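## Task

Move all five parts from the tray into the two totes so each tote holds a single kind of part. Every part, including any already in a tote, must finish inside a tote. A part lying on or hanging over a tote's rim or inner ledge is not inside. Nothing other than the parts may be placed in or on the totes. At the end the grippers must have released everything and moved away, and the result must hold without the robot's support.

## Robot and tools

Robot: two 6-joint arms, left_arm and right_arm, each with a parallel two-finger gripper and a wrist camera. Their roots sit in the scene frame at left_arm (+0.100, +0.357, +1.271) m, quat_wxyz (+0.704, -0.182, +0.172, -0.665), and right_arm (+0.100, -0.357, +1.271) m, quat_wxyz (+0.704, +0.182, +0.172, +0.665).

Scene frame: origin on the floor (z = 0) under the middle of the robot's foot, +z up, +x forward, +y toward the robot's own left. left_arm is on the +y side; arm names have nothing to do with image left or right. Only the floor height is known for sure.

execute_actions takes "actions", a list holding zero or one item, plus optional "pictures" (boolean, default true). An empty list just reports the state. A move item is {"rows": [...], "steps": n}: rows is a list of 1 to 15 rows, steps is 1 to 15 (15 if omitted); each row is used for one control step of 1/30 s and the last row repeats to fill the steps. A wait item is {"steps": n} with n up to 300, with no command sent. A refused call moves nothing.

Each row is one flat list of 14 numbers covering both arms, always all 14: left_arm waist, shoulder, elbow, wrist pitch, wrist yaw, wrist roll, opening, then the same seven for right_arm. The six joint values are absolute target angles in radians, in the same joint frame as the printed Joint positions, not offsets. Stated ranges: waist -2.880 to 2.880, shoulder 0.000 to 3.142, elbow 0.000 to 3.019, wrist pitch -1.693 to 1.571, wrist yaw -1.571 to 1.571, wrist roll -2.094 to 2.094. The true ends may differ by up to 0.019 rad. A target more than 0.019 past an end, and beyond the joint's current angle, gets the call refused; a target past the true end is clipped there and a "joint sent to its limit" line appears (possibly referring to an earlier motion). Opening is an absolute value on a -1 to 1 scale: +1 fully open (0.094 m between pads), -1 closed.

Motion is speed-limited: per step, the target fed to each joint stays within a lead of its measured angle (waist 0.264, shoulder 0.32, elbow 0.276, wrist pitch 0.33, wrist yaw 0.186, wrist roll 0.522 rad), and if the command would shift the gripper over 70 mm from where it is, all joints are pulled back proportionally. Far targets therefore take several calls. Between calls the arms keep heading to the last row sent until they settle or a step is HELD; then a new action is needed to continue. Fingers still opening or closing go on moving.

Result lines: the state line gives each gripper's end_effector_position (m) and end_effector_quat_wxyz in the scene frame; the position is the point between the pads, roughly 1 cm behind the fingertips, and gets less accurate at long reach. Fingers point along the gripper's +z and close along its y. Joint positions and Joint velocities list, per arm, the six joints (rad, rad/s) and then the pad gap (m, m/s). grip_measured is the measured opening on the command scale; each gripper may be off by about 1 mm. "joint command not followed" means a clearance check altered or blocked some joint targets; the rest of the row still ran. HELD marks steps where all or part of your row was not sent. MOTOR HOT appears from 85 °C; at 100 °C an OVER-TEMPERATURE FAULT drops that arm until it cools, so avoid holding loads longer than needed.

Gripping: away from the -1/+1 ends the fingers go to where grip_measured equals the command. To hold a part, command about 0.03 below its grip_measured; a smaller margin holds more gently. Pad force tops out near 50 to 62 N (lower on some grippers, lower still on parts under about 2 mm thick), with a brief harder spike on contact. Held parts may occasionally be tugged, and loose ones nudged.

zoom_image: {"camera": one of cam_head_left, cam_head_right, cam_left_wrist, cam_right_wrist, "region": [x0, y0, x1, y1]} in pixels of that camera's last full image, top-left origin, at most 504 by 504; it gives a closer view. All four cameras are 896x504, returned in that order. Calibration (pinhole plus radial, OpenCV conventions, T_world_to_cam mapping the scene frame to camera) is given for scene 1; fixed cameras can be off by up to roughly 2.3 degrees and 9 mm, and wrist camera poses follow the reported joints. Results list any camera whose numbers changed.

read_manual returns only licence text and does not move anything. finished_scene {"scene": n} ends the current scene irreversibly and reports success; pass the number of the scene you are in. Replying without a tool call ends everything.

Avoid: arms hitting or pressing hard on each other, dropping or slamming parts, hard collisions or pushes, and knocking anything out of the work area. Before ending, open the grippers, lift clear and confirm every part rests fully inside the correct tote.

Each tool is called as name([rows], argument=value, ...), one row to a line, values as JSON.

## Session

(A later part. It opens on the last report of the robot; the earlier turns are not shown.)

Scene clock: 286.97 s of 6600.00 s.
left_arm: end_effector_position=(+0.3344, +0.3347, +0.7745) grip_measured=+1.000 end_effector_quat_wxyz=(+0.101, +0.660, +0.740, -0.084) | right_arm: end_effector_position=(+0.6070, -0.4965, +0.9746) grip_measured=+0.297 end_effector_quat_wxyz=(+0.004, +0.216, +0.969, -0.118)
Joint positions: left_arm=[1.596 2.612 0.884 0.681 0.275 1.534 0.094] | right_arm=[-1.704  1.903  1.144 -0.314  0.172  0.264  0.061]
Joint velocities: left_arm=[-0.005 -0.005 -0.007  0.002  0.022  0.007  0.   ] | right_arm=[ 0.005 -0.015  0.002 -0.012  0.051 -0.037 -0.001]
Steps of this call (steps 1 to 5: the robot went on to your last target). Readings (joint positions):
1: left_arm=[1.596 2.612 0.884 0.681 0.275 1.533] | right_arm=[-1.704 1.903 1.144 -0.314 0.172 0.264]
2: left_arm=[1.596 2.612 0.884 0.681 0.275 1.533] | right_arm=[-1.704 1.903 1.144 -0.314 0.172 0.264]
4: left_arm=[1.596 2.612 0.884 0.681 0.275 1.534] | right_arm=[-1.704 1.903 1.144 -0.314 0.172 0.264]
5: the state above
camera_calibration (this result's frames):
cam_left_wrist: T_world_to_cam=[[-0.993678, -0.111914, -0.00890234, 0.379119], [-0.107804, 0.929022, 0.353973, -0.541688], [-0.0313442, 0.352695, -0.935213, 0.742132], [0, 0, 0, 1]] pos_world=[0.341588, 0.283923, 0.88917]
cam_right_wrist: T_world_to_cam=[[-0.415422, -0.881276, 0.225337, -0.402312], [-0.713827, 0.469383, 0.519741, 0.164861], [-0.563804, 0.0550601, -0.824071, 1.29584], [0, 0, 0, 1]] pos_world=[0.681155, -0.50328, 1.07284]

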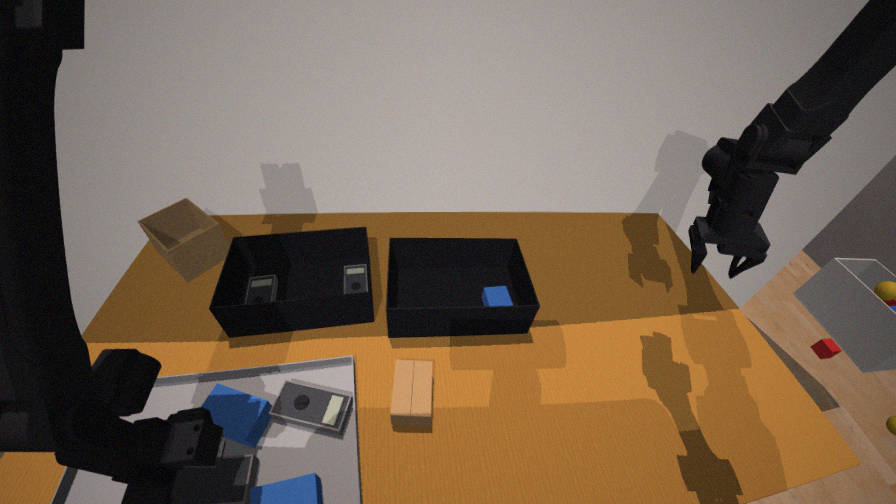

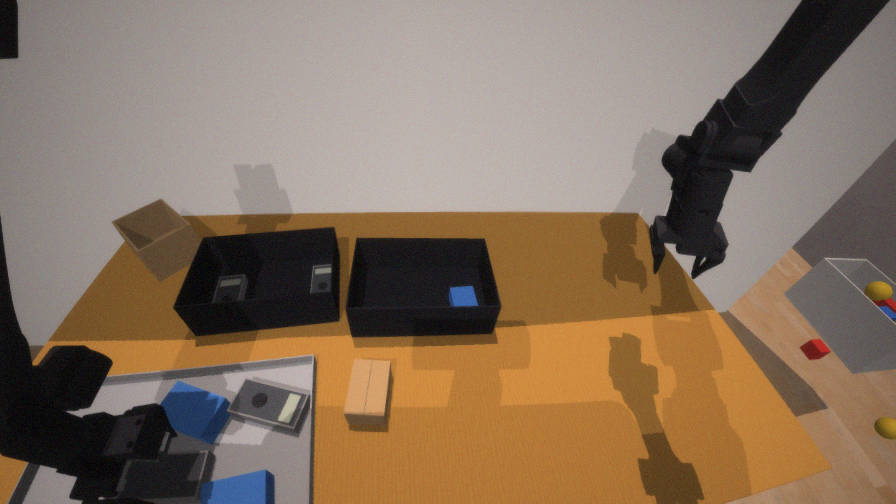

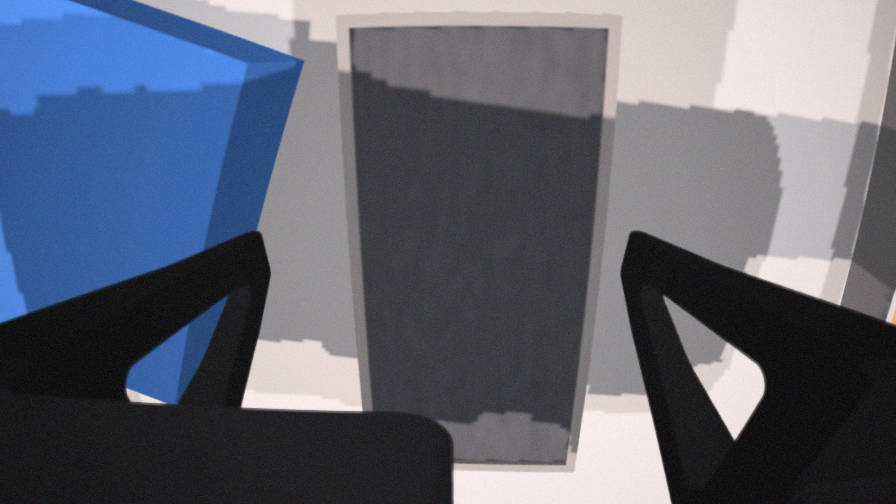

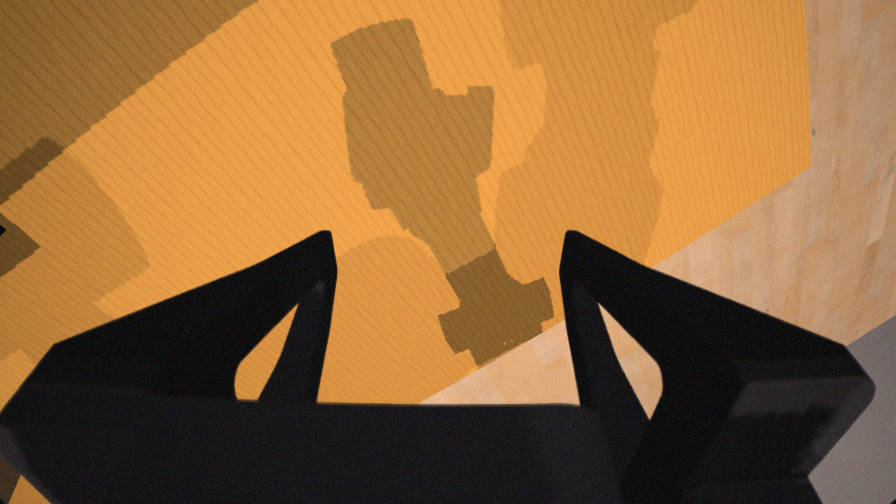

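execute_actions([
  {"rows":[[1.615,2.64,0.885,0.66,0.278,1.55,0.9,-1.7,1.9,1.15,-0.3,0.17,0.26,0.3],[1.615,2.648,0.89,0.66,0.278,1.55,0.9,-1.7,1.9,1.15,-0.3,0.17,0.26,0.3],[1.615,2.656,0.9,0.66,0.278,1.55,0.85,-1.7,1.9,1.15,-0.3,0.17,0.26,0.3],[1.615,2.664,0.91,0.66,0.278,1.55,0.85,-1.7,1.9,1.15,-0.3,0.17,0.26,0.3],[1.615,2.672,0.92,0.66,0.278,1.55,0.85,-1.7,1.9,1.15,-0.3,0.17,0.26,0.3],[1.615,2.68,0.93,0.66,0.278,1.55,0.85,-1.7,1.9,1.15,-0.3,0.17,0.26,0.3],[1.615,2.687,0.94,0.66,0.278,1.55,0.85,-1.7,1.9,1.15,-0.3,0.17,0.26,0.3],[1.615,2.693,0.95,0.66,0.278,1.55,0.85,-1.7,1.9,1.15,-0.3,0.17,0.26,0.3],[1.615,2.698,0.957,0.66,0.278,1.55,0.85,-1.7,1.9,1.15,-0.3,0.17,0.26,0.3]],"steps":14},
], pictures=false)

execute_actions([
  {"rows":[[1.615,2.698,0.957,0.66,0.278,1.55,0.75,-1.7,1.9,1.15,-0.3,0.17,0.26,0.3],[1.615,2.698,0.957,0.66,0.278,1.55,0.67,-1.7,1.9,1.15,-0.3,0.17,0.26,0.3],[1.615,2.698,0.957,0.66,0.278,1.55,0.6,-1.7,1.9,1.15,-0.3,0.17,0.26,0.3],[1.615,2.698,0.957,0.66,0.278,1.55,0.54,-1.7,1.9,1.15,-0.3,0.17,0.26,0.3],[1.615,2.698,0.957,0.66,0.278,1.55,0.48,-1.7,1.9,1.15,-0.3,0.17,0.26,0.3],[1.615,2.698,0.957,0.66,0.278,1.55,0.43,-1.7,1.9,1.15,-0.3,0.17,0.26,0.3],[1.615,2.698,0.957,0.66,0.278,1.55,0.38,-1.7,1.9,1.15,-0.3,0.17,0.26,0.3],[1.615,2.698,0.957,0.66,0.278,1.55,0.34,-1.7,1.9,1.15,-0.3,0.17,0.26,0.3]],"steps":12},
])

Scene clock: 303.00 s of 6600.00 s.
left_arm: end_effector_position=(+0.3221, +0.3367, +0.7464) grip_measured=+0.853 end_effector_quat_wxyz=(+0.094, +0.657, +0.742, -0.089) | right_arm: end_effector_position=(+0.6070, -0.4965, +0.9746) grip_measured=+0.297 end_effector_quat_wxyz=(+0.004, +0.216, +0.969, -0.118)
Joint positions: left_arm=[1.602 2.691 0.956 0.671 0.275 1.534 0.087] | right_arm=[-1.704  1.903  1.144 -0.314  0.172  0.264  0.061]
Joint velocities: left_arm=[ 0.015  0.005  0.022  0.002 -0.022  0.007  0.   ] | right_arm=[-0.015 -0.005 -0.002 -0.007 -0.007 -0.037 -0.001]
Steps of this call (steps 1 to 15: the robot went on to your last target; steps 16 to 90: nothing new was sent; then 12.57 s passed at rest; steps 91 to 104: all 14 steps of this action). Readings (joint positions):
91: left_arm=[1.596 2.613 0.884 0.680 0.275 1.534] | right_arm=[-1.704 1.903 1.144 -0.314 0.172 0.264]
92: left_arm=[1.596 2.614 0.885 0.677 0.275 1.534] | right_arm=[-1.704 1.903 1.144 -0.314 0.172 0.264]
94: left_arm=[1.598 2.624 0.893 0.674 0.275 1.534] | right_arm=[-1.704 1.903 1.144 -0.314 0.172 0.264]
98: left_arm=[1.601 2.664 0.930 0.672 0.275 1.534] | right_arm=[-1.704 1.903 1.144 -0.314 0.172 0.264]
104: the state above

Scene clock: 303.40 s of 6600.00 s.
left_arm: end_effector_position=(+0.3226, +0.3366, +0.7461) grip_measured=+0.455 end_effector_quat_wxyz=(+0.095, +0.658, +0.742, -0.089) | right_arm: end_effector_position=(+0.6070, -0.4965, +0.9746) grip_measured=+0.297 end_effector_quat_wxyz=(+0.004, +0.216, +0.969, -0.118)
Joint positions: left_arm=[1.602 2.691 0.957 0.67  0.275 1.535 0.068] | right_arm=[-1.704  1.903  1.144 -0.314  0.172  0.264  0.061]
Joint velocities: left_arm=[-0.015 -0.005  0.012 -0.002  0.007  0.051 -0.001] | right_arm=[ 0.005 -0.024 -0.012  0.002  0.007 -0.007  0.   ]
Steps of this call (steps 1 to 12: all 12 steps of this action). Readings (joint positions):
1: left_arm=[1.602 2.691 0.956 0.671 0.275 1.534] | right_arm=[-1.704 1.903 1.144 -0.314 0.172 0.264]
2: left_arm=[1.602 2.691 0.956 0.671 0.275 1.534] | right_arm=[-1.704 1.903 1.144 -0.314 0.172 0.264]
4: left_arm=[1.602 2.691 0.956 0.671 0.275 1.534] | right_arm=[-1.704 1.903 1.144 -0.314 0.172 0.264]
8: left_arm=[1.602 2.691 0.957 0.670 0.275 1.535] | right_arm=[-1.704 1.903 1.144 -0.314 0.172 0.264]
12: the state above
camera_calibration (this result's frames):
cam_left_wrist: T_world_to_cam=[[-0.99322, -0.116012, 0.00743304, 0.356445], [-0.10575, 0.928213, 0.356704, -0.537101], [-0.0482815, 0.353499, -0.934188, 0.718964], [0, 0, 0, 1]] pos_world=[0.331943, 0.285743, 0.860585]
cam_right_wrist: T_world_to_cam=[[-0.415422, -0.881276, 0.225337, -0.402312], [-0.713827, 0.469383, 0.519741, 0.164861], [-0.563804, 0.0550601, -0.824071, 1.29584], [0, 0, 0, 1]] pos_world=[0.681155, -0.50328, 1.07284]

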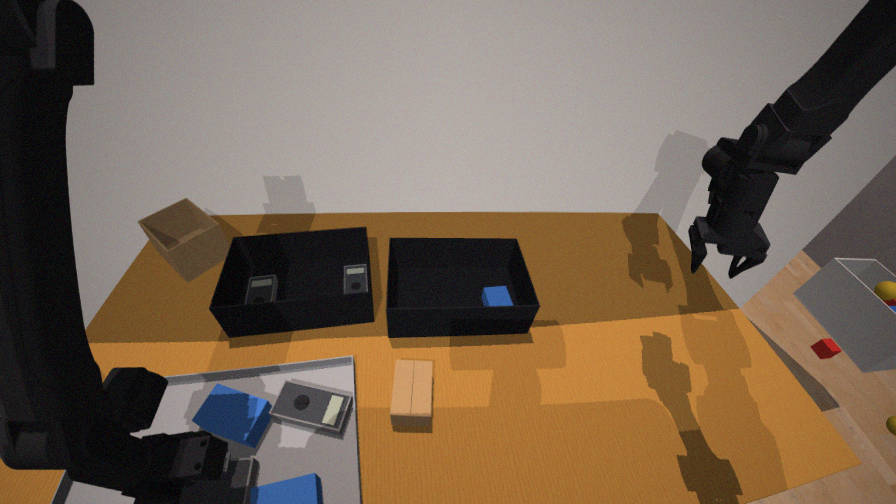

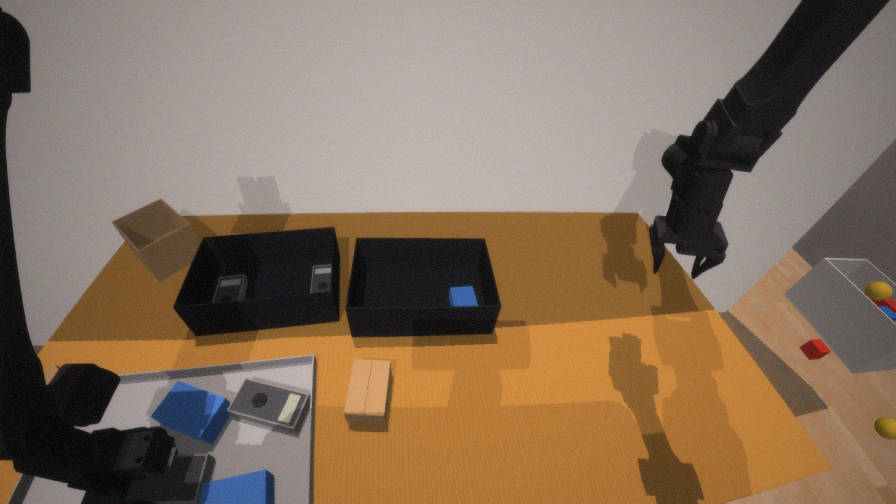

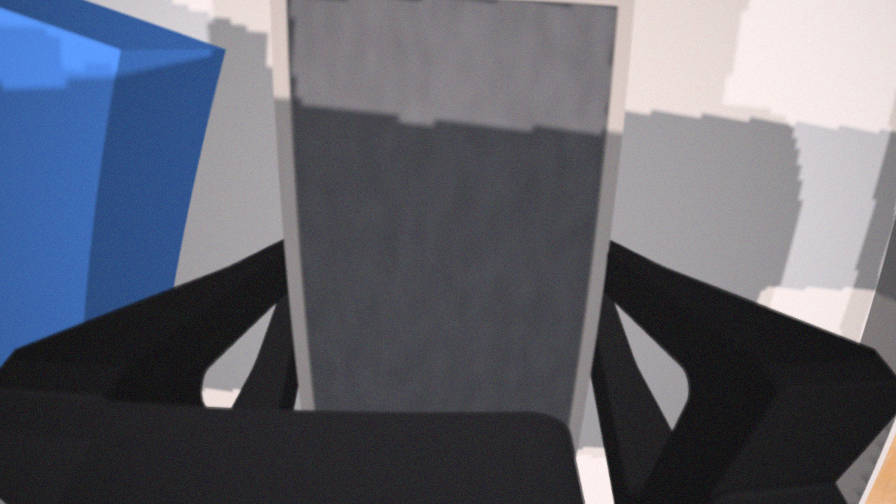

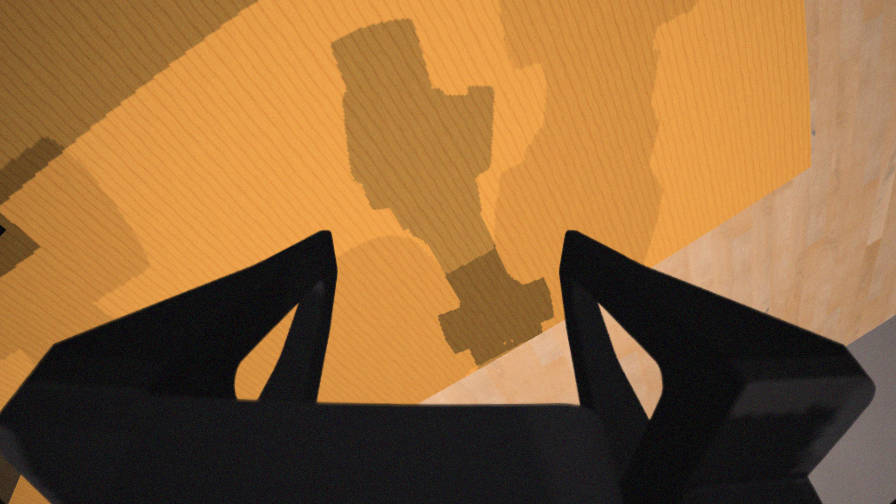

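execute_actions([
  {"rows":[[1.6,2.665,0.945,0.67,0.275,1.535,0.41,-1.7,1.9,1.15,-0.3,0.17,0.26,0.3],[1.6,2.645,0.925,0.675,0.275,1.535,0.41,-1.7,1.9,1.15,-0.3,0.17,0.26,0.3],[1.6,2.625,0.9,0.68,0.275,1.535,0.41,-1.7,1.9,1.15,-0.3,0.17,0.26,0.3],[1.6,2.60,0.87,0.685,0.275,1.535,0.41,-1.7,1.9,1.15,-0.3,0.17,0.26,0.3],[1.6,2.575,0.84,0.69,0.275,1.535,0.41,-1.7,1.9,1.15,-0.3,0.17,0.26,0.3],[1.6,2.55,0.81,0.695,0.275,1.535,0.41,-1.7,1.9,1.15,-0.3,0.17,0.26,0.3],[1.6,2.52,0.78,0.70,0.275,1.535,0.41,-1.7,1.9,1.15,-0.3,0.17,0.26,0.3],[1.6,2.49,0.755,0.70,0.275,1.535,0.41,-1.7,1.9,1.15,-0.3,0.17,0.26,0.3],[1.595,2.46,0.735,0.69,0.27,1.5,0.41,-1.7,1.9,1.15,-0.3,0.17,0.26,0.3],[1.59,2.43,0.72,0.67,0.26,1.45,0.41,-1.7,1.9,1.15,-0.3,0.17,0.26,0.3],[1.585,2.40,0.71,0.65,0.25,1.4,0.41,-1.7,1.9,1.15,-0.3,0.17,0.26,0.3],[1.58,2.37,0.71,0.63,0.24,1.35,0.41,-1.7,1.9,1.15,-0.3,0.17,0.26,0.3],[1.575,2.34,0.71,0.61,0.23,1.3,0.41,-1.7,1.9,1.15,-0.3,0.17,0.26,0.3],[1.57,2.31,0.715,0.585,0.22,1.25,0.41,-1.7,1.9,1.15,-0.3,0.17,0.26,0.3],[1.565,2.28,0.72,0.56,0.21,1.2,0.41,-1.7,1.9,1.15,-0.3,0.17,0.26,0.3]],"steps":15},
], pictures=false)

execute_actions([
  {"rows":[[1.56,2.25,0.73,0.535,0.2,1.14,0.41,-1.7,1.9,1.15,-0.3,0.17,0.26,0.3],[1.555,2.22,0.74,0.51,0.185,1.08,0.41,-1.7,1.9,1.15,-0.3,0.17,0.26,0.3],[1.55,2.19,0.75,0.485,0.17,1.02,0.41,-1.7,1.9,1.15,-0.3,0.17,0.26,0.3],[1.545,2.16,0.765,0.46,0.155,0.96,0.41,-1.7,1.9,1.15,-0.3,0.17,0.26,0.3],[1.54,2.135,0.78,0.435,0.14,0.9,0.41,-1.7,1.9,1.15,-0.3,0.17,0.26,0.3],[1.53,2.11,0.80,0.41,0.125,0.84,0.41,-1.7,1.9,1.15,-0.3,0.17,0.26,0.3],[1.52,2.09,0.82,0.385,0.11,0.78,0.41,-1.7,1.9,1.15,-0.3,0.17,0.26,0.3],[1.51,2.07,0.84,0.36,0.095,0.72,0.41,-1.7,1.9,1.15,-0.3,0.17,0.26,0.3],[1.50,2.055,0.865,0.335,0.08,0.66,0.41,-1.7,1.9,1.15,-0.3,0.17,0.26,0.3],[1.49,2.045,0.89,0.31,0.065,0.6,0.41,-1.7,1.9,1.15,-0.3,0.17,0.26,0.3],[1.48,2.04,0.92,0.285,0.05,0.54,0.41,-1.7,1.9,1.15,-0.3,0.17,0.26,0.3],[1.47,2.04,0.95,0.26,0.035,0.48,0.41,-1.7,1.9,1.15,-0.3,0.17,0.26,0.3],[1.46,2.04,0.98,0.235,0.02,0.42,0.41,-1.7,1.9,1.15,-0.3,0.17,0.26,0.3],[1.45,2.04,1.01,0.21,0.005,0.36,0.41,-1.7,1.9,1.15,-0.3,0.17,0.26,0.3],[1.44,2.04,1.04,0.185,-0.01,0.3,0.41,-1.7,1.9,1.15,-0.3,0.17,0.26,0.3]],"steps":15},
], pictures=false)

execute_actions([
  {"rows":[[1.435,2.045,1.07,0.16,-0.025,0.24,0.41,-1.7,1.9,1.15,-0.3,0.17,0.26,0.3],[1.43,2.05,1.10,0.135,-0.04,0.18,0.41,-1.7,1.9,1.15,-0.3,0.17,0.26,0.3],[1.425,2.055,1.13,0.11,-0.055,0.12,0.41,-1.7,1.9,1.15,-0.3,0.17,0.26,0.3],[1.42,2.06,1.16,0.085,-0.07,0.06,0.41,-1.7,1.9,1.15,-0.3,0.17,0.26,0.3],[1.415,2.065,1.19,0.06,-0.085,0,0.41,-1.7,1.9,1.15,-0.3,0.17,0.26,0.3],[1.41,2.07,1.22,0.035,-0.1,-0.06,0.41,-1.7,1.9,1.15,-0.3,0.17,0.26,0.3],[1.405,2.08,1.25,0.01,-0.115,-0.12,0.41,-1.7,1.9,1.15,-0.3,0.17,0.26,0.3],[1.40,2.09,1.28,-0.01,-0.13,-0.18,0.41,-1.7,1.9,1.15,-0.3,0.17,0.26,0.3],[1.395,2.10,1.31,-0.03,-0.14,-0.23,0.41,-1.7,1.9,1.15,-0.3,0.17,0.26,0.3],[1.39,2.11,1.335,-0.05,-0.15,-0.265,0.41,-1.7,1.9,1.15,-0.3,0.17,0.26,0.3],[1.39,2.12,1.36,-0.06,-0.155,-0.265,0.41,-1.7,1.9,1.15,-0.3,0.17,0.26,0.3],[1.39,2.135,1.38,-0.065,-0.155,-0.265,0.41,-1.7,1.9,1.15,-0.3,0.17,0.26,0.3],[1.39,2.15,1.40,-0.065,-0.155,-0.265,0.41,-1.7,1.9,1.15,-0.3,0.17,0.26,0.3],[1.39,2.165,1.415,-0.065,-0.155,-0.265,0.41,-1.7,1.9,1.15,-0.3,0.17,0.26,0.3],[1.39,2.18,1.43,-0.065,-0.155,-0.265,0.41,-1.7,1.9,1.15,-0.3,0.17,0.26,0.3]],"steps":15},
], pictures=false)

execute_actions([
  {"steps":8},
])

Scene clock: 336.30 s of 6600.00 s.
left_arm: end_effector_position=(+0.3685, +0.3442, +0.8465) grip_measured=+0.455 end_effector_quat_wxyz=(+0.083, +0.604, +0.790, -0.066) | right_arm: end_effector_position=(+0.6070, -0.4965, +0.9746) grip_measured=+0.297 end_effector_quat_wxyz=(+0.004, +0.216, +0.969, -0.118)
Joint positions: left_arm=[1.593 2.368 0.729 0.611 0.221 1.38  0.068] | right_arm=[-1.704  1.903  1.144 -0.314  0.172  0.264  0.061]
Joint velocities: left_arm=[-0.142 -0.855  0.012 -0.637 -0.33  -1.077  0.001] | right_arm=[-0.015 -0.005  0.002  0.002 -0.022  0.051 -0.001]
Steps of this call (steps 1 to 15: the robot went on to your last target; steps 16 to 90: nothing new was sent; then 29.40 s passed at rest; steps 91 to 105: all 15 steps of this action). Readings (joint positions):
91: left_arm=[1.602 2.691 0.957 0.670 0.275 1.535] | right_arm=[-1.704 1.903 1.144 -0.314 0.172 0.264]
92: left_arm=[1.602 2.690 0.957 0.670 0.275 1.535] | right_arm=[-1.704 1.903 1.144 -0.314 0.172 0.264]
94: left_arm=[1.602 2.681 0.949 0.670 0.275 1.535] | right_arm=[-1.704 1.903 1.144 -0.314 0.172 0.264]
98: left_arm=[1.602 2.595 0.857 0.679 0.275 1.535] | right_arm=[-1.704 1.903 1.144 -0.314 0.172 0.264]
105: the state above

Scene clock: 336.80 s of 6600.00 s.
left_arm: end_effector_position=(+0.5936, +0.3277, +0.9033) grip_measured=+0.456 end_effector_quat_wxyz=(+0.124, +0.287, +0.950, +0.009) | right_arm: end_effector_position=(+0.6070, -0.4965, +0.9746) grip_measured=+0.297 end_effector_quat_wxyz=(+0.004, +0.216, +0.969, -0.118)
Joint positions: left_arm=[1.478 2.063 0.991 0.249 0.006 0.569 0.068] | right_arm=[-1.704  1.903  1.144 -0.314  0.172  0.264  0.061]
Joint velocities: left_arm=[-0.337 -0.024  0.882 -0.755 -0.447 -1.707 -0.   ] | right_arm=[ 0.005  0.005 -0.002 -0.002  0.037  0.051 -0.001]
Steps of this call (steps 1 to 15: all 15 steps of this action). Readings (joint positions):
1: left_arm=[1.588 2.339 0.730 0.590 0.210 1.338] | right_arm=[-1.704 1.903 1.144 -0.314 0.172 0.264]
2: left_arm=[1.583 2.309 0.733 0.568 0.198 1.293] | right_arm=[-1.704 1.903 1.144 -0.314 0.172 0.264]
4: left_arm=[1.571 2.250 0.742 0.519 0.171 1.195] | right_arm=[-1.704 1.903 1.144 -0.314 0.172 0.264]
8: left_arm=[1.544 2.146 0.798 0.418 0.111 0.978] | right_arm=[-1.704 1.903 1.144 -0.314 0.172 0.264]
15: the state above

Scene clock: 337.30 s of 6600.00 s.
left_arm: end_effector_position=(+0.7369, +0.2954, +0.9075) grip_measured=+0.457 end_effector_quat_wxyz=(-0.147, +0.059, -0.987, -0.015) | right_arm: end_effector_position=(+0.6070, -0.4965, +0.9746) grip_measured=+0.297 end_effector_quat_wxyz=(+0.004, +0.216, +0.969, -0.118)
Joint positions: left_arm=[ 1.402  2.126  1.39  -0.045 -0.15  -0.175  0.068] | right_arm=[-1.704  1.903  1.144 -0.314  0.172  0.264  0.061]
Joint velocities: left_arm=[-0.024  0.366  0.54  -0.061 -0.066 -0.564 -0.001] | right_arm=[-0.005 -0.015 -0.012 -0.022  0.007 -0.037  0.001]
Steps of this call (steps 1 to 15: all 15 steps of this action). Readings (joint positions):
1: left_arm=[1.468 2.063 1.022 0.225 -0.009 0.510] | right_arm=[-1.704 1.903 1.144 -0.314 0.172 0.264]
2: left_arm=[1.458 2.063 1.051 0.200 -0.023 0.451] | right_arm=[-1.704 1.903 1.144 -0.314 0.172 0.264]
4: left_arm=[1.440 2.063 1.104 0.149 -0.052 0.331] | right_arm=[-1.704 1.903 1.144 -0.314 0.172 0.264]
8: left_arm=[1.416 2.066 1.207 0.047 -0.112 0.092] | right_arm=[-1.704 1.903 1.144 -0.314 0.172 0.264]
15: the state above

Scene clock: 337.57 s of 6600.00 s.
left_arm: end_effector_position=(+0.7259, +0.2944, +0.8817) grip_measured=+0.457 end_effector_quat_wxyz=(-0.130, +0.088, -0.988, -0.013) | right_arm: end_effector_position=(+0.6070, -0.4965, +0.9746) grip_measured=+0.297 end_effector_quat_wxyz=(+0.004, +0.216, +0.969, -0.118)
Joint positions: left_arm=[ 1.402  2.182  1.421 -0.057 -0.151 -0.237  0.068] | right_arm=[-1.704  1.903  1.144 -0.314  0.172  0.264  0.061]
Joint velocities: left_arm=[-0.015  0.093 -0.012 -0.037  0.037 -0.095  0.001] | right_arm=[-0.015 -0.005 -0.012 -0.007 -0.007  0.037  0.   ]
Steps of this call (steps 1 to 8: the robot went on to your last target). Readings (joint positions):
1: left_arm=[1.402 2.138 1.406 -0.046 -0.150 -0.190] | right_arm=[-1.704 1.903 1.144 -0.314 0.172 0.264]
2: left_arm=[1.402 2.148 1.417 -0.046 -0.150 -0.202] | right_arm=[-1.704 1.903 1.144 -0.314 0.172 0.264]
4: left_arm=[1.402 2.162 1.421 -0.048 -0.151 -0.219] | right_arm=[-1.704 1.903 1.144 -0.314 0.172 0.264]
8: the state above
camera_calibration (this result's frames):
cam_left_wrist: T_world_to_cam=[[0.172968, -0.98492, -0.00384937, 0.170273], [-0.920458, -0.163036, 0.355213, 0.410366], [-0.350484, -0.0578975, -0.934777, 1.22103], [0, 0, 0, 1]] pos_world=[0.776225, 0.305304, 0.996281]
cam_right_wrist: T_world_to_cam=[[-0.415422, -0.881276, 0.225337, -0.402312], [-0.713827, 0.469383, 0.519741, 0.164861], [-0.563804, 0.0550601, -0.824071, 1.29584], [0, 0, 0, 1]] pos_world=[0.681155, -0.50328, 1.07284]

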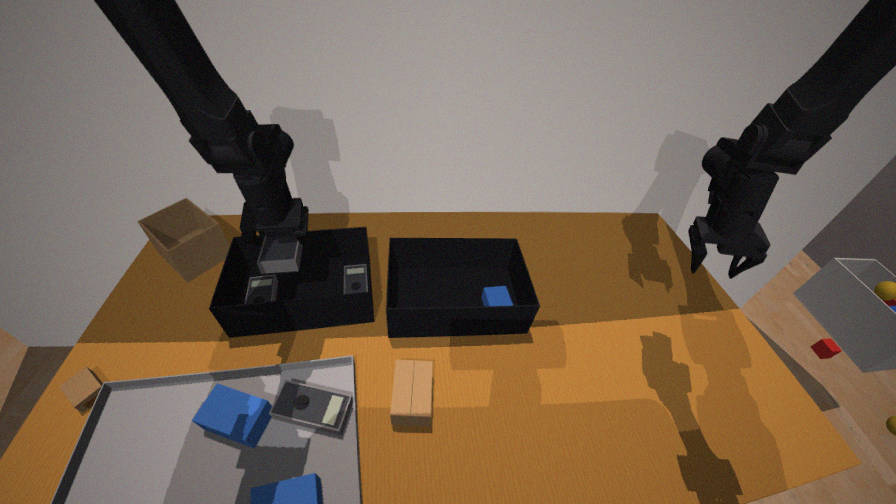

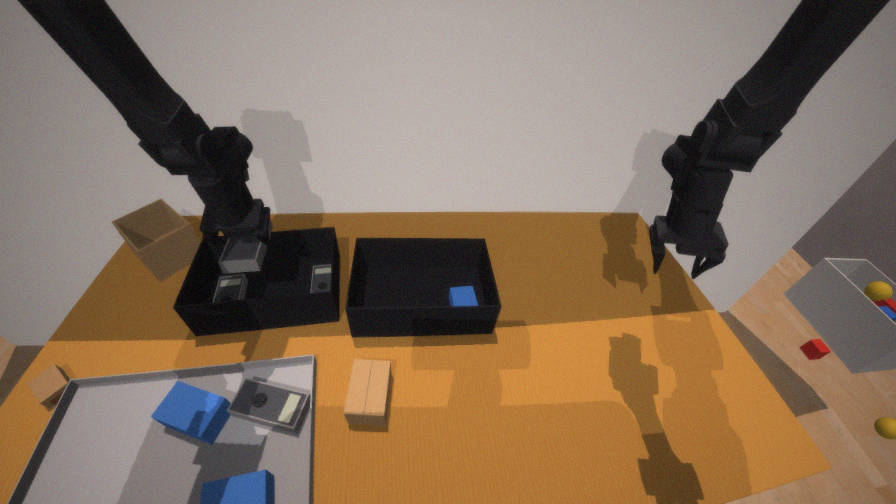

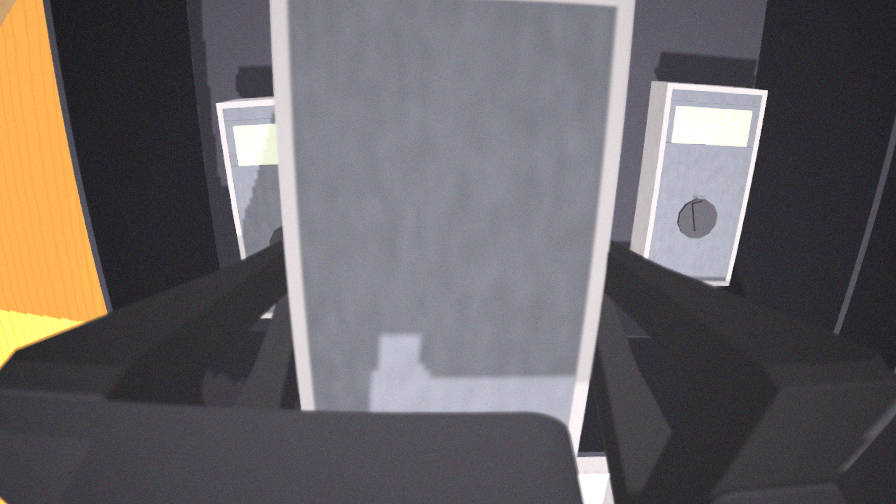

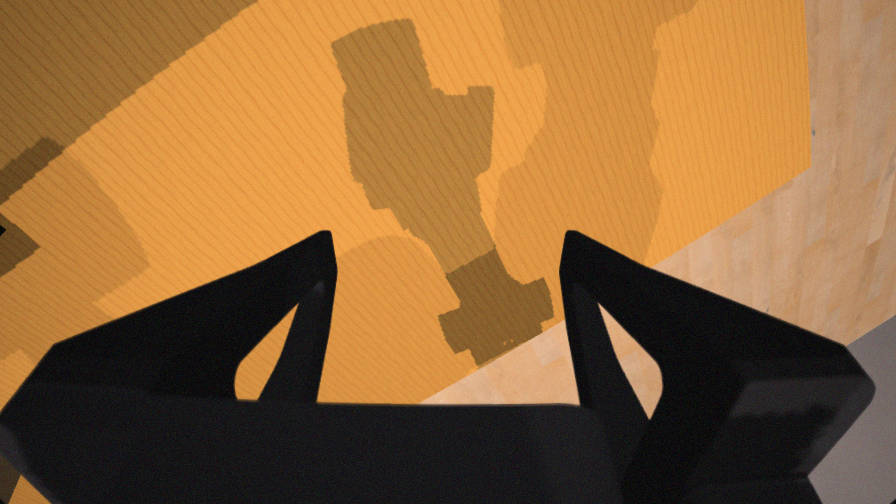

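Descend.

execute_actions([
  {"rows":[[1.405,2.21,1.445,-0.05,-0.15,-0.26,0.41,-1.7,1.9,1.15,-0.3,0.17,0.26,0.3],[1.405,2.23,1.465,-0.045,-0.15,-0.26,0.41,-1.7,1.9,1.15,-0.3,0.17,0.26,0.3],[1.405,2.255,1.485,-0.04,-0.15,-0.26,0.41,-1.7,1.9,1.15,-0.3,0.17,0.26,0.3],[1.405,2.28,1.505,-0.035,-0.15,-0.26,0.41,-1.7,1.9,1.15,-0.3,0.17,0.26,0.3],[1.405,2.305,1.53,-0.03,-0.15,-0.26,0.41,-1.7,1.9,1.15,-0.3,0.17,0.26,0.3],[1.405,2.33,1.555,-0.025,-0.15,-0.26,0.41,-1.7,1.9,1.15,-0.3,0.17,0.26,0.3],[1.41,2.355,1.58,-0.02,-0.147,-0.26,0.41,-1.7,1.9,1.15,-0.3,0.17,0.26,0.3],[1.41,2.38,1.605,-0.015,-0.147,-0.26,0.41,-1.7,1.9,1.15,-0.3,0.17,0.26,0.3],[1.41,2.40,1.625,-0.01,-0.147,-0.26,0.41,-1.7,1.9,1.15,-0.3,0.17,0.26,0.3],[1.41,2.42,1.645,-0.005,-0.145,-0.25,0.41,-1.7,1.9,1.15,-0.3,0.17,0.26,0.3],[1.415,2.437,1.66,0,-0.145,-0.25,0.41,-1.7,1.9,1.15,-0.3,0.17,0.26,0.3],[1.415,2.452,1.675,0.004,-0.145,-0.25,0.41,-1.7,1.9,1.15,-0.3,0.17,0.26,0.3],[1.415,2.465,1.685,0.008,-0.145,-0.25,0.41,-1.7,1.9,1.15,-0.3,0.17,0.26,0.3],[1.415,2.476,1.695,0.01,-0.145,-0.25,0.41,-1.7,1.9,1.15,-0.3,0.17,0.26,0.3],[1.415,2.485,1.703,0.012,-0.145,-0.25,0.41,-1.7,1.9,1.15,-0.3,0.17,0.26,0.3]],"steps":15},
], pictures=false)

execute_actions([
  {"rows":[[1.415,2.492,1.708,0.012,-0.145,-0.25,0.41,-1.7,1.9,1.15,-0.3,0.17,0.26,0.3],[1.415,2.497,1.712,0.012,-0.145,-0.25,0.41,-1.7,1.9,1.15,-0.3,0.17,0.26,0.3],[1.415,2.5,1.714,0.012,-0.145,-0.25,0.41,-1.7,1.9,1.15,-0.3,0.17,0.26,0.3]],"steps":12},
])

Scene clock: 349.40 s of 6600.00 s.
left_arm: end_effector_position=(+0.7226, +0.2849, +0.7684) grip_measured=+0.457 end_effector_quat_wxyz=(-0.128, +0.093, -0.987, -0.011) | right_arm: end_effector_position=(+0.6070, -0.4965, +0.9746) grip_measured=+0.297 end_effector_quat_wxyz=(+0.004, +0.216, +0.969, -0.118)
Joint positions: left_arm=[ 1.402  2.468  1.66  -0.012 -0.148 -0.249  0.068] | right_arm=[-1.704  1.903  1.144 -0.314  0.172  0.264  0.061]
Joint velocities: left_arm=[-0.005  0.464  0.164  0.022  0.007  0.051  0.001] | right_arm=[ 0.015  0.005  0.012 -0.002 -0.022 -0.037  0.001]
Steps of this call (steps 1 to 30: the robot went on to your last target; steps 31 to 90: nothing new was sent; then 8.33 s passed at rest; steps 91 to 105: all 15 steps of this action). Readings (joint positions):
91: left_arm=[1.402 2.187 1.421 -0.058 -0.151 -0.249] | right_arm=[-1.704 1.903 1.144 -0.314 0.172 0.264]
92: left_arm=[1.402 2.189 1.423 -0.058 -0.151 -0.249] | right_arm=[-1.704 1.903 1.144 -0.314 0.172 0.264]
94: left_arm=[1.402 2.209 1.444 -0.058 -0.151 -0.249] | right_arm=[-1.704 1.903 1.144 -0.314 0.172 0.264]
98: left_arm=[1.402 2.303 1.542 -0.041 -0.151 -0.249] | right_arm=[-1.704 1.903 1.144 -0.314 0.172 0.264]
105: the state above

Scene clock: 349.80 s of 6600.00 s.
left_arm: end_effector_position=(+0.7173, +0.2840, +0.7504) grip_measured=+0.453 end_effector_quat_wxyz=(-0.127, +0.093, -0.987, -0.012) | right_arm: end_effector_position=(+0.6070, -0.4965, +0.9746) grip_measured=+0.297 end_effector_quat_wxyz=(+0.004, +0.216, +0.969, -0.118)
Joint positions: left_arm=[ 1.402  2.511  1.693 -0.005 -0.148 -0.249  0.068] | right_arm=[-1.704  1.903  1.144 -0.314  0.172  0.264  0.061]
Joint velocities: left_arm=[ 0.005  0.005  0.022 -0.012 -0.037 -0.022 -0.   ] | right_arm=[-0.005 -0.015 -0.007  0.002 -0.007  0.022  0.   ]
Steps of this call (steps 1 to 12: all 12 steps of this action). Readings (joint positions):
1: left_arm=[1.402 2.482 1.665 -0.011 -0.148 -0.249] | right_arm=[-1.704 1.903 1.144 -0.314 0.172 0.264]
2: left_arm=[1.402 2.494 1.669 -0.011 -0.148 -0.249] | right_arm=[-1.704 1.903 1.144 -0.314 0.172 0.264]
4: left_arm=[1.402 2.511 1.671 -0.009 -0.148 -0.249] | right_arm=[-1.704 1.903 1.144 -0.314 0.172 0.264]
8: left_arm=[1.402 2.511 1.685 -0.007 -0.148 -0.249] | right_arm=[-1.704 1.903 1.144 -0.314 0.172 0.264]
12: the state above
camera_calibration (this result's frames):
cam_left_wrist: T_world_to_cam=[[0.183463, -0.983027, 0.000263976, 0.149832], [-0.916788, -0.171004, 0.360913, 0.442755], [-0.354742, -0.0664562, -0.9326, 1.09856], [0, 0, 0, 1]] pos_world=[0.768128, 0.296007, 0.86468]
cam_right_wrist: T_world_to_cam=[[-0.415422, -0.881276, 0.225337, -0.402312], [-0.713827, 0.469383, 0.519741, 0.164861], [-0.563804, 0.0550601, -0.824071, 1.29584], [0, 0, 0, 1]] pos_world=[0.681155, -0.50328, 1.07284]

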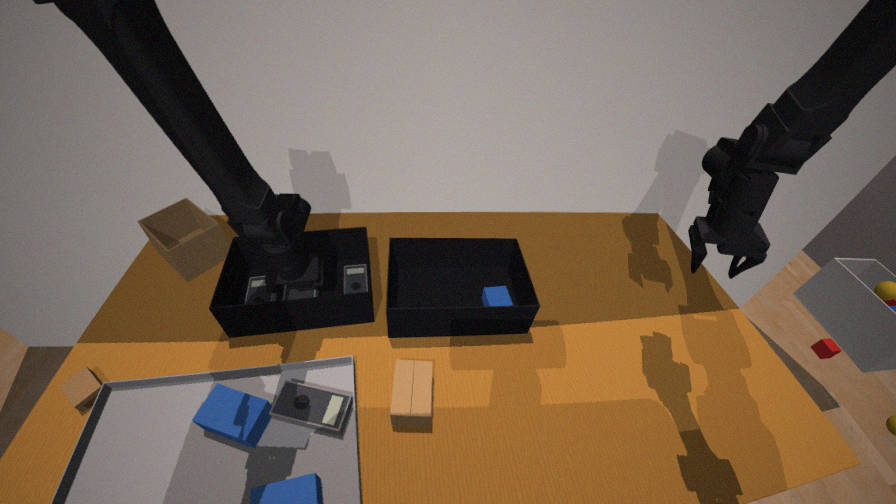

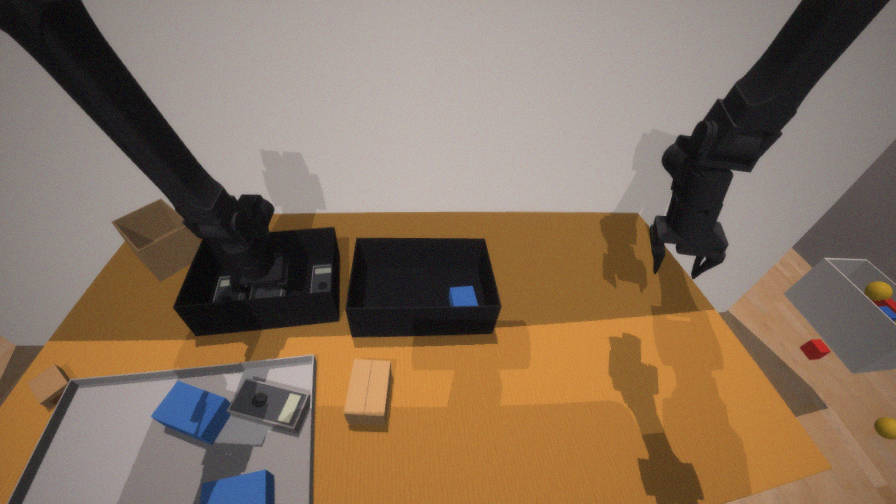

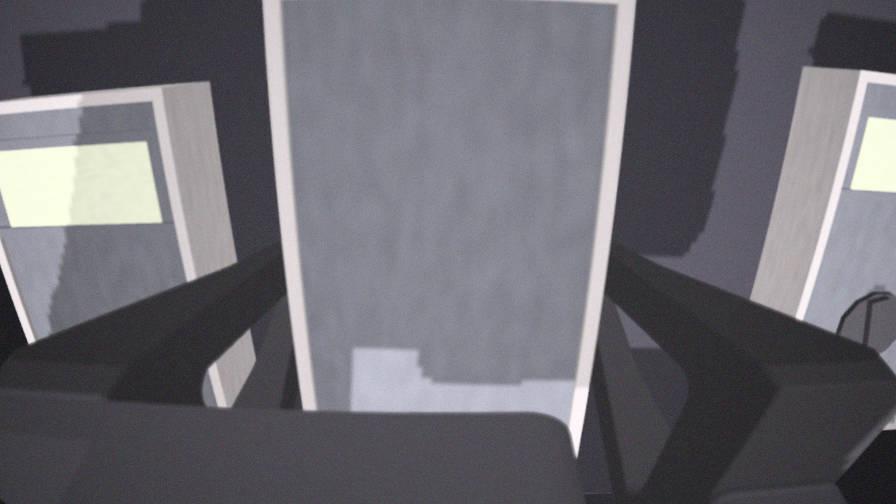

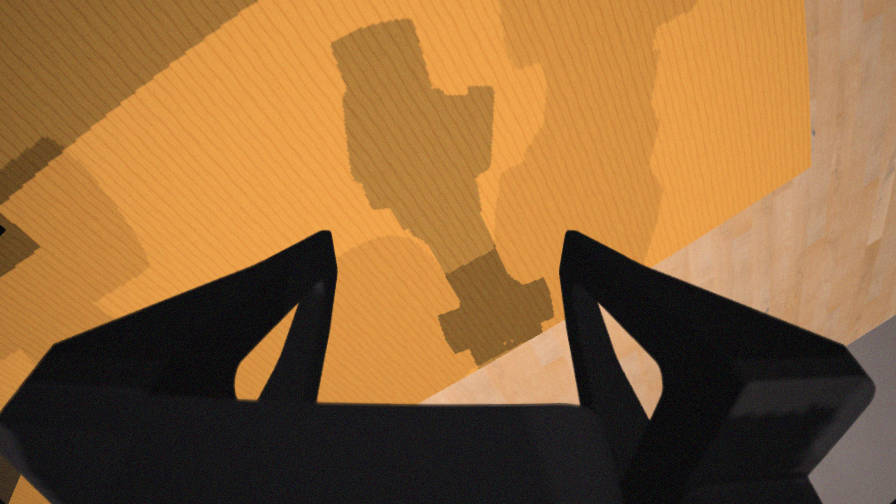

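execute_actions([
  {"rows":[[1.418,2.485,1.69,0.012,-0.143,-0.235,0.41,-1.7,1.9,1.15,-0.3,0.17,0.26,0.3],[1.422,2.48,1.69,0.014,-0.14,-0.232,0.41,-1.7,1.9,1.15,-0.3,0.17,0.26,0.3],[1.426,2.478,1.688,0.016,-0.137,-0.229,0.41,-1.7,1.9,1.15,-0.3,0.17,0.26,0.3],[1.43,2.476,1.686,0.018,-0.134,-0.226,0.41,-1.7,1.9,1.15,-0.3,0.17,0.26,0.3],[1.435,2.475,1.684,0.02,-0.131,-0.223,0.41,-1.7,1.9,1.15,-0.3,0.17,0.26,0.3],[1.44,2.475,1.682,0.022,-0.128,-0.22,0.41,-1.7,1.9,1.15,-0.3,0.17,0.26,0.3],[1.445,2.475,1.68,0.024,-0.125,-0.215,0.41,-1.7,1.9,1.15,-0.3,0.17,0.26,0.3],[1.45,2.475,1.678,0.026,-0.122,-0.21,0.41,-1.7,1.9,1.15,-0.3,0.17,0.26,0.3],[1.455,2.475,1.676,0.028,-0.119,-0.207,0.41,-1.7,1.9,1.15,-0.3,0.17,0.26,0.3],[1.459,2.475,1.674,0.03,-0.116,-0.204,0.41,-1.7,1.9,1.15,-0.3,0.17,0.26,0.3],[1.462,2.475,1.672,0.032,-0.114,-0.202,0.41,-1.7,1.9,1.15,-0.3,0.17,0.26,0.3]],"steps":15},
], pictures=false)

execute_actions([
  {"steps":6},
])

Scene clock: 360.90 s of 6600.00 s.
left_arm: end_effector_position=(+0.7137, +0.3158, +0.7472) grip_measured=+0.453 end_effector_quat_wxyz=(-0.126, +0.098, -0.987, -0.010) | right_arm: end_effector_position=(+0.6070, -0.4965, +0.9746) grip_measured=+0.297 end_effector_quat_wxyz=(+0.004, +0.216, +0.969, -0.118)
Joint positions: left_arm=[ 1.45   2.51   1.676  0.015 -0.114 -0.225  0.068] | right_arm=[-1.704  1.903  1.144 -0.314  0.172  0.264  0.061]
Joint velocities: left_arm=[ 0.063 -0.015  0.007  0.012  0.066 -0.037 -0.   ] | right_arm=[-0.015  0.005  0.007 -0.012  0.066 -0.022  0.   ]
Steps of this call (steps 1 to 15: the robot went on to your last target; steps 16 to 90: nothing new was sent; then 7.60 s passed at rest; steps 91 to 105: all 15 steps of this action). Readings (joint positions):
91: left_arm=[1.403 2.511 1.693 -0.005 -0.147 -0.249] | right_arm=[-1.704 1.903 1.144 -0.314 0.172 0.264]
92: left_arm=[1.403 2.511 1.693 -0.005 -0.145 -0.249] | right_arm=[-1.704 1.903 1.144 -0.314 0.172 0.264]
94: left_arm=[1.405 2.511 1.692 -0.004 -0.139 -0.247] | right_arm=[-1.704 1.903 1.144 -0.314 0.172 0.264]
98: left_arm=[1.417 2.511 1.685 0.003 -0.127 -0.239] | right_arm=[-1.704 1.903 1.144 -0.314 0.172 0.264]
105: the state above

Scene clock: 361.10 s of 6600.00 s.
left_arm: end_effector_position=(+0.7139, +0.3184, +0.7471) grip_measured=+0.453 end_effector_quat_wxyz=(-0.127, +0.097, -0.987, -0.011) | right_arm: end_effector_position=(+0.6070, -0.4965, +0.9746) grip_measured=+0.297 end_effector_quat_wxyz=(+0.004, +0.216, +0.969, -0.118)
Joint positions: left_arm=[ 1.453  2.51   1.676  0.015 -0.113 -0.22   0.068] | right_arm=[-1.704  1.903  1.144 -0.314  0.172  0.264  0.061]
Joint velocities: left_arm=[ 0.005 -0.024 -0.002 -0.017 -0.022  0.081 -0.001] | right_arm=[-0.005 -0.005 -0.002 -0.012  0.022  0.022 -0.001]
Steps of this call (steps 1 to 6: the robot went on to your last target). Readings (joint positions):
1: left_arm=[1.451 2.510 1.676 0.015 -0.114 -0.224] | right_arm=[-1.704 1.903 1.144 -0.314 0.172 0.264]
2: left_arm=[1.453 2.510 1.676 0.015 -0.113 -0.223] | right_arm=[-1.704 1.903 1.144 -0.314 0.172 0.264]
4: left_arm=[1.453 2.510 1.676 0.015 -0.113 -0.221] | right_arm=[-1.704 1.903 1.144 -0.314 0.172 0.264]
6: the state above
camera_calibration (this result's frames):
cam_left_wrist: T_world_to_cam=[[0.191423, -0.981505, 0.00235575, 0.176609], [-0.91527, -0.177638, 0.361559, 0.447305], [-0.354453, -0.0713669, -0.932346, 1.09767], [0, 0, 0, 1]] pos_world=[0.764671, 0.331138, 0.861267]
cam_right_wrist: T_world_to_cam=[[-0.415422, -0.881276, 0.225337, -0.402312], [-0.713827, 0.469383, 0.519741, 0.164861], [-0.563804, 0.0550601, -0.824071, 1.29584], [0, 0, 0, 1]] pos_world=[0.681155, -0.50328, 1.07284]

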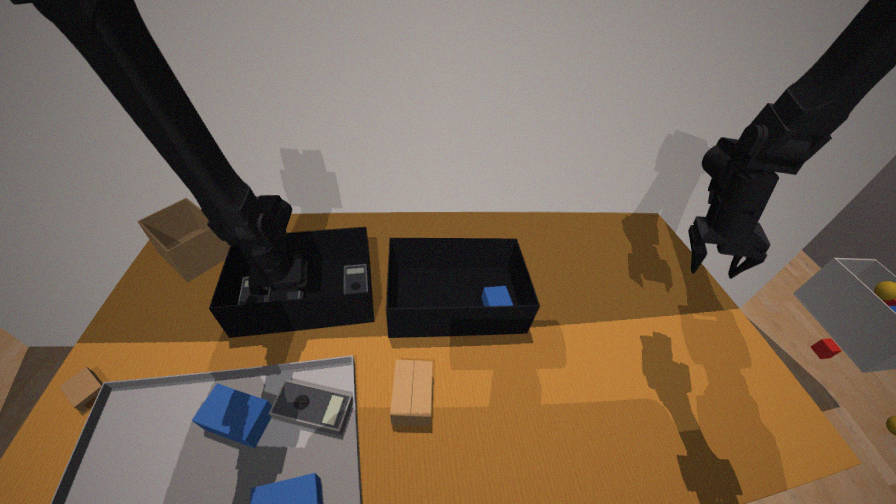

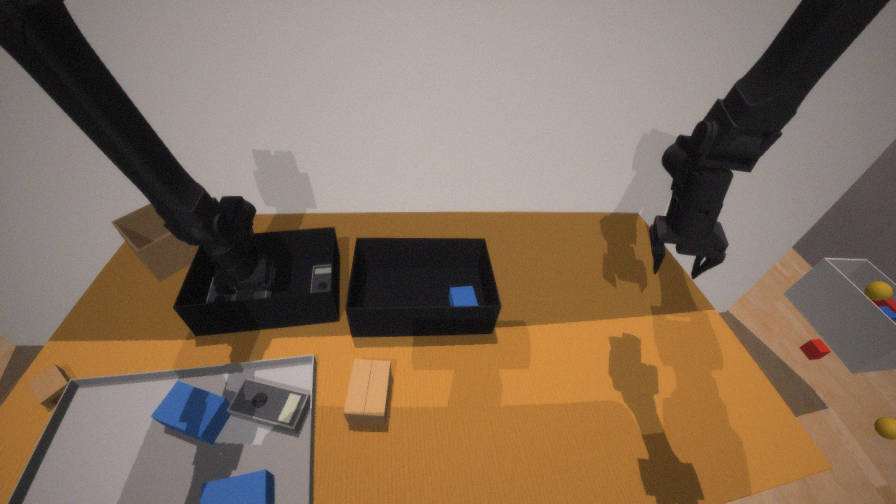

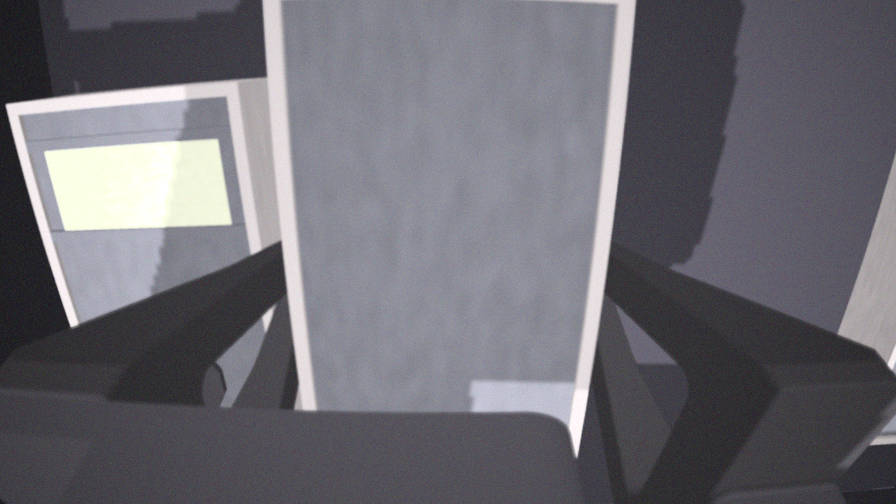

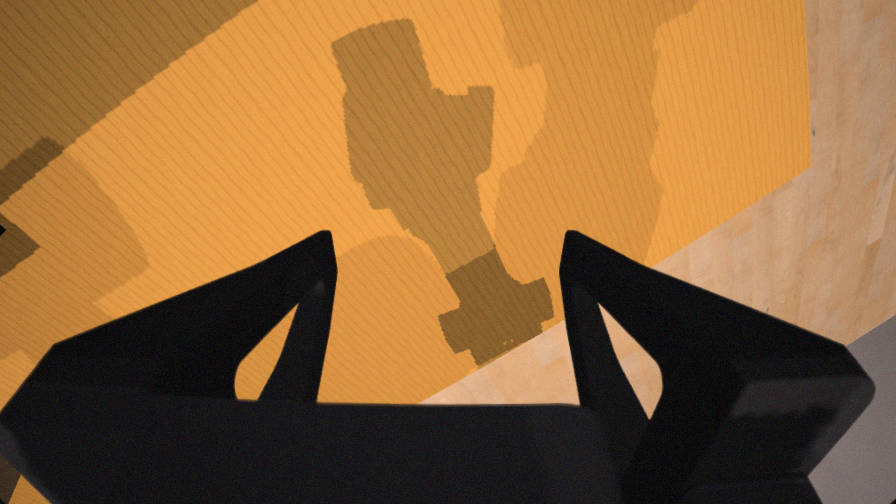

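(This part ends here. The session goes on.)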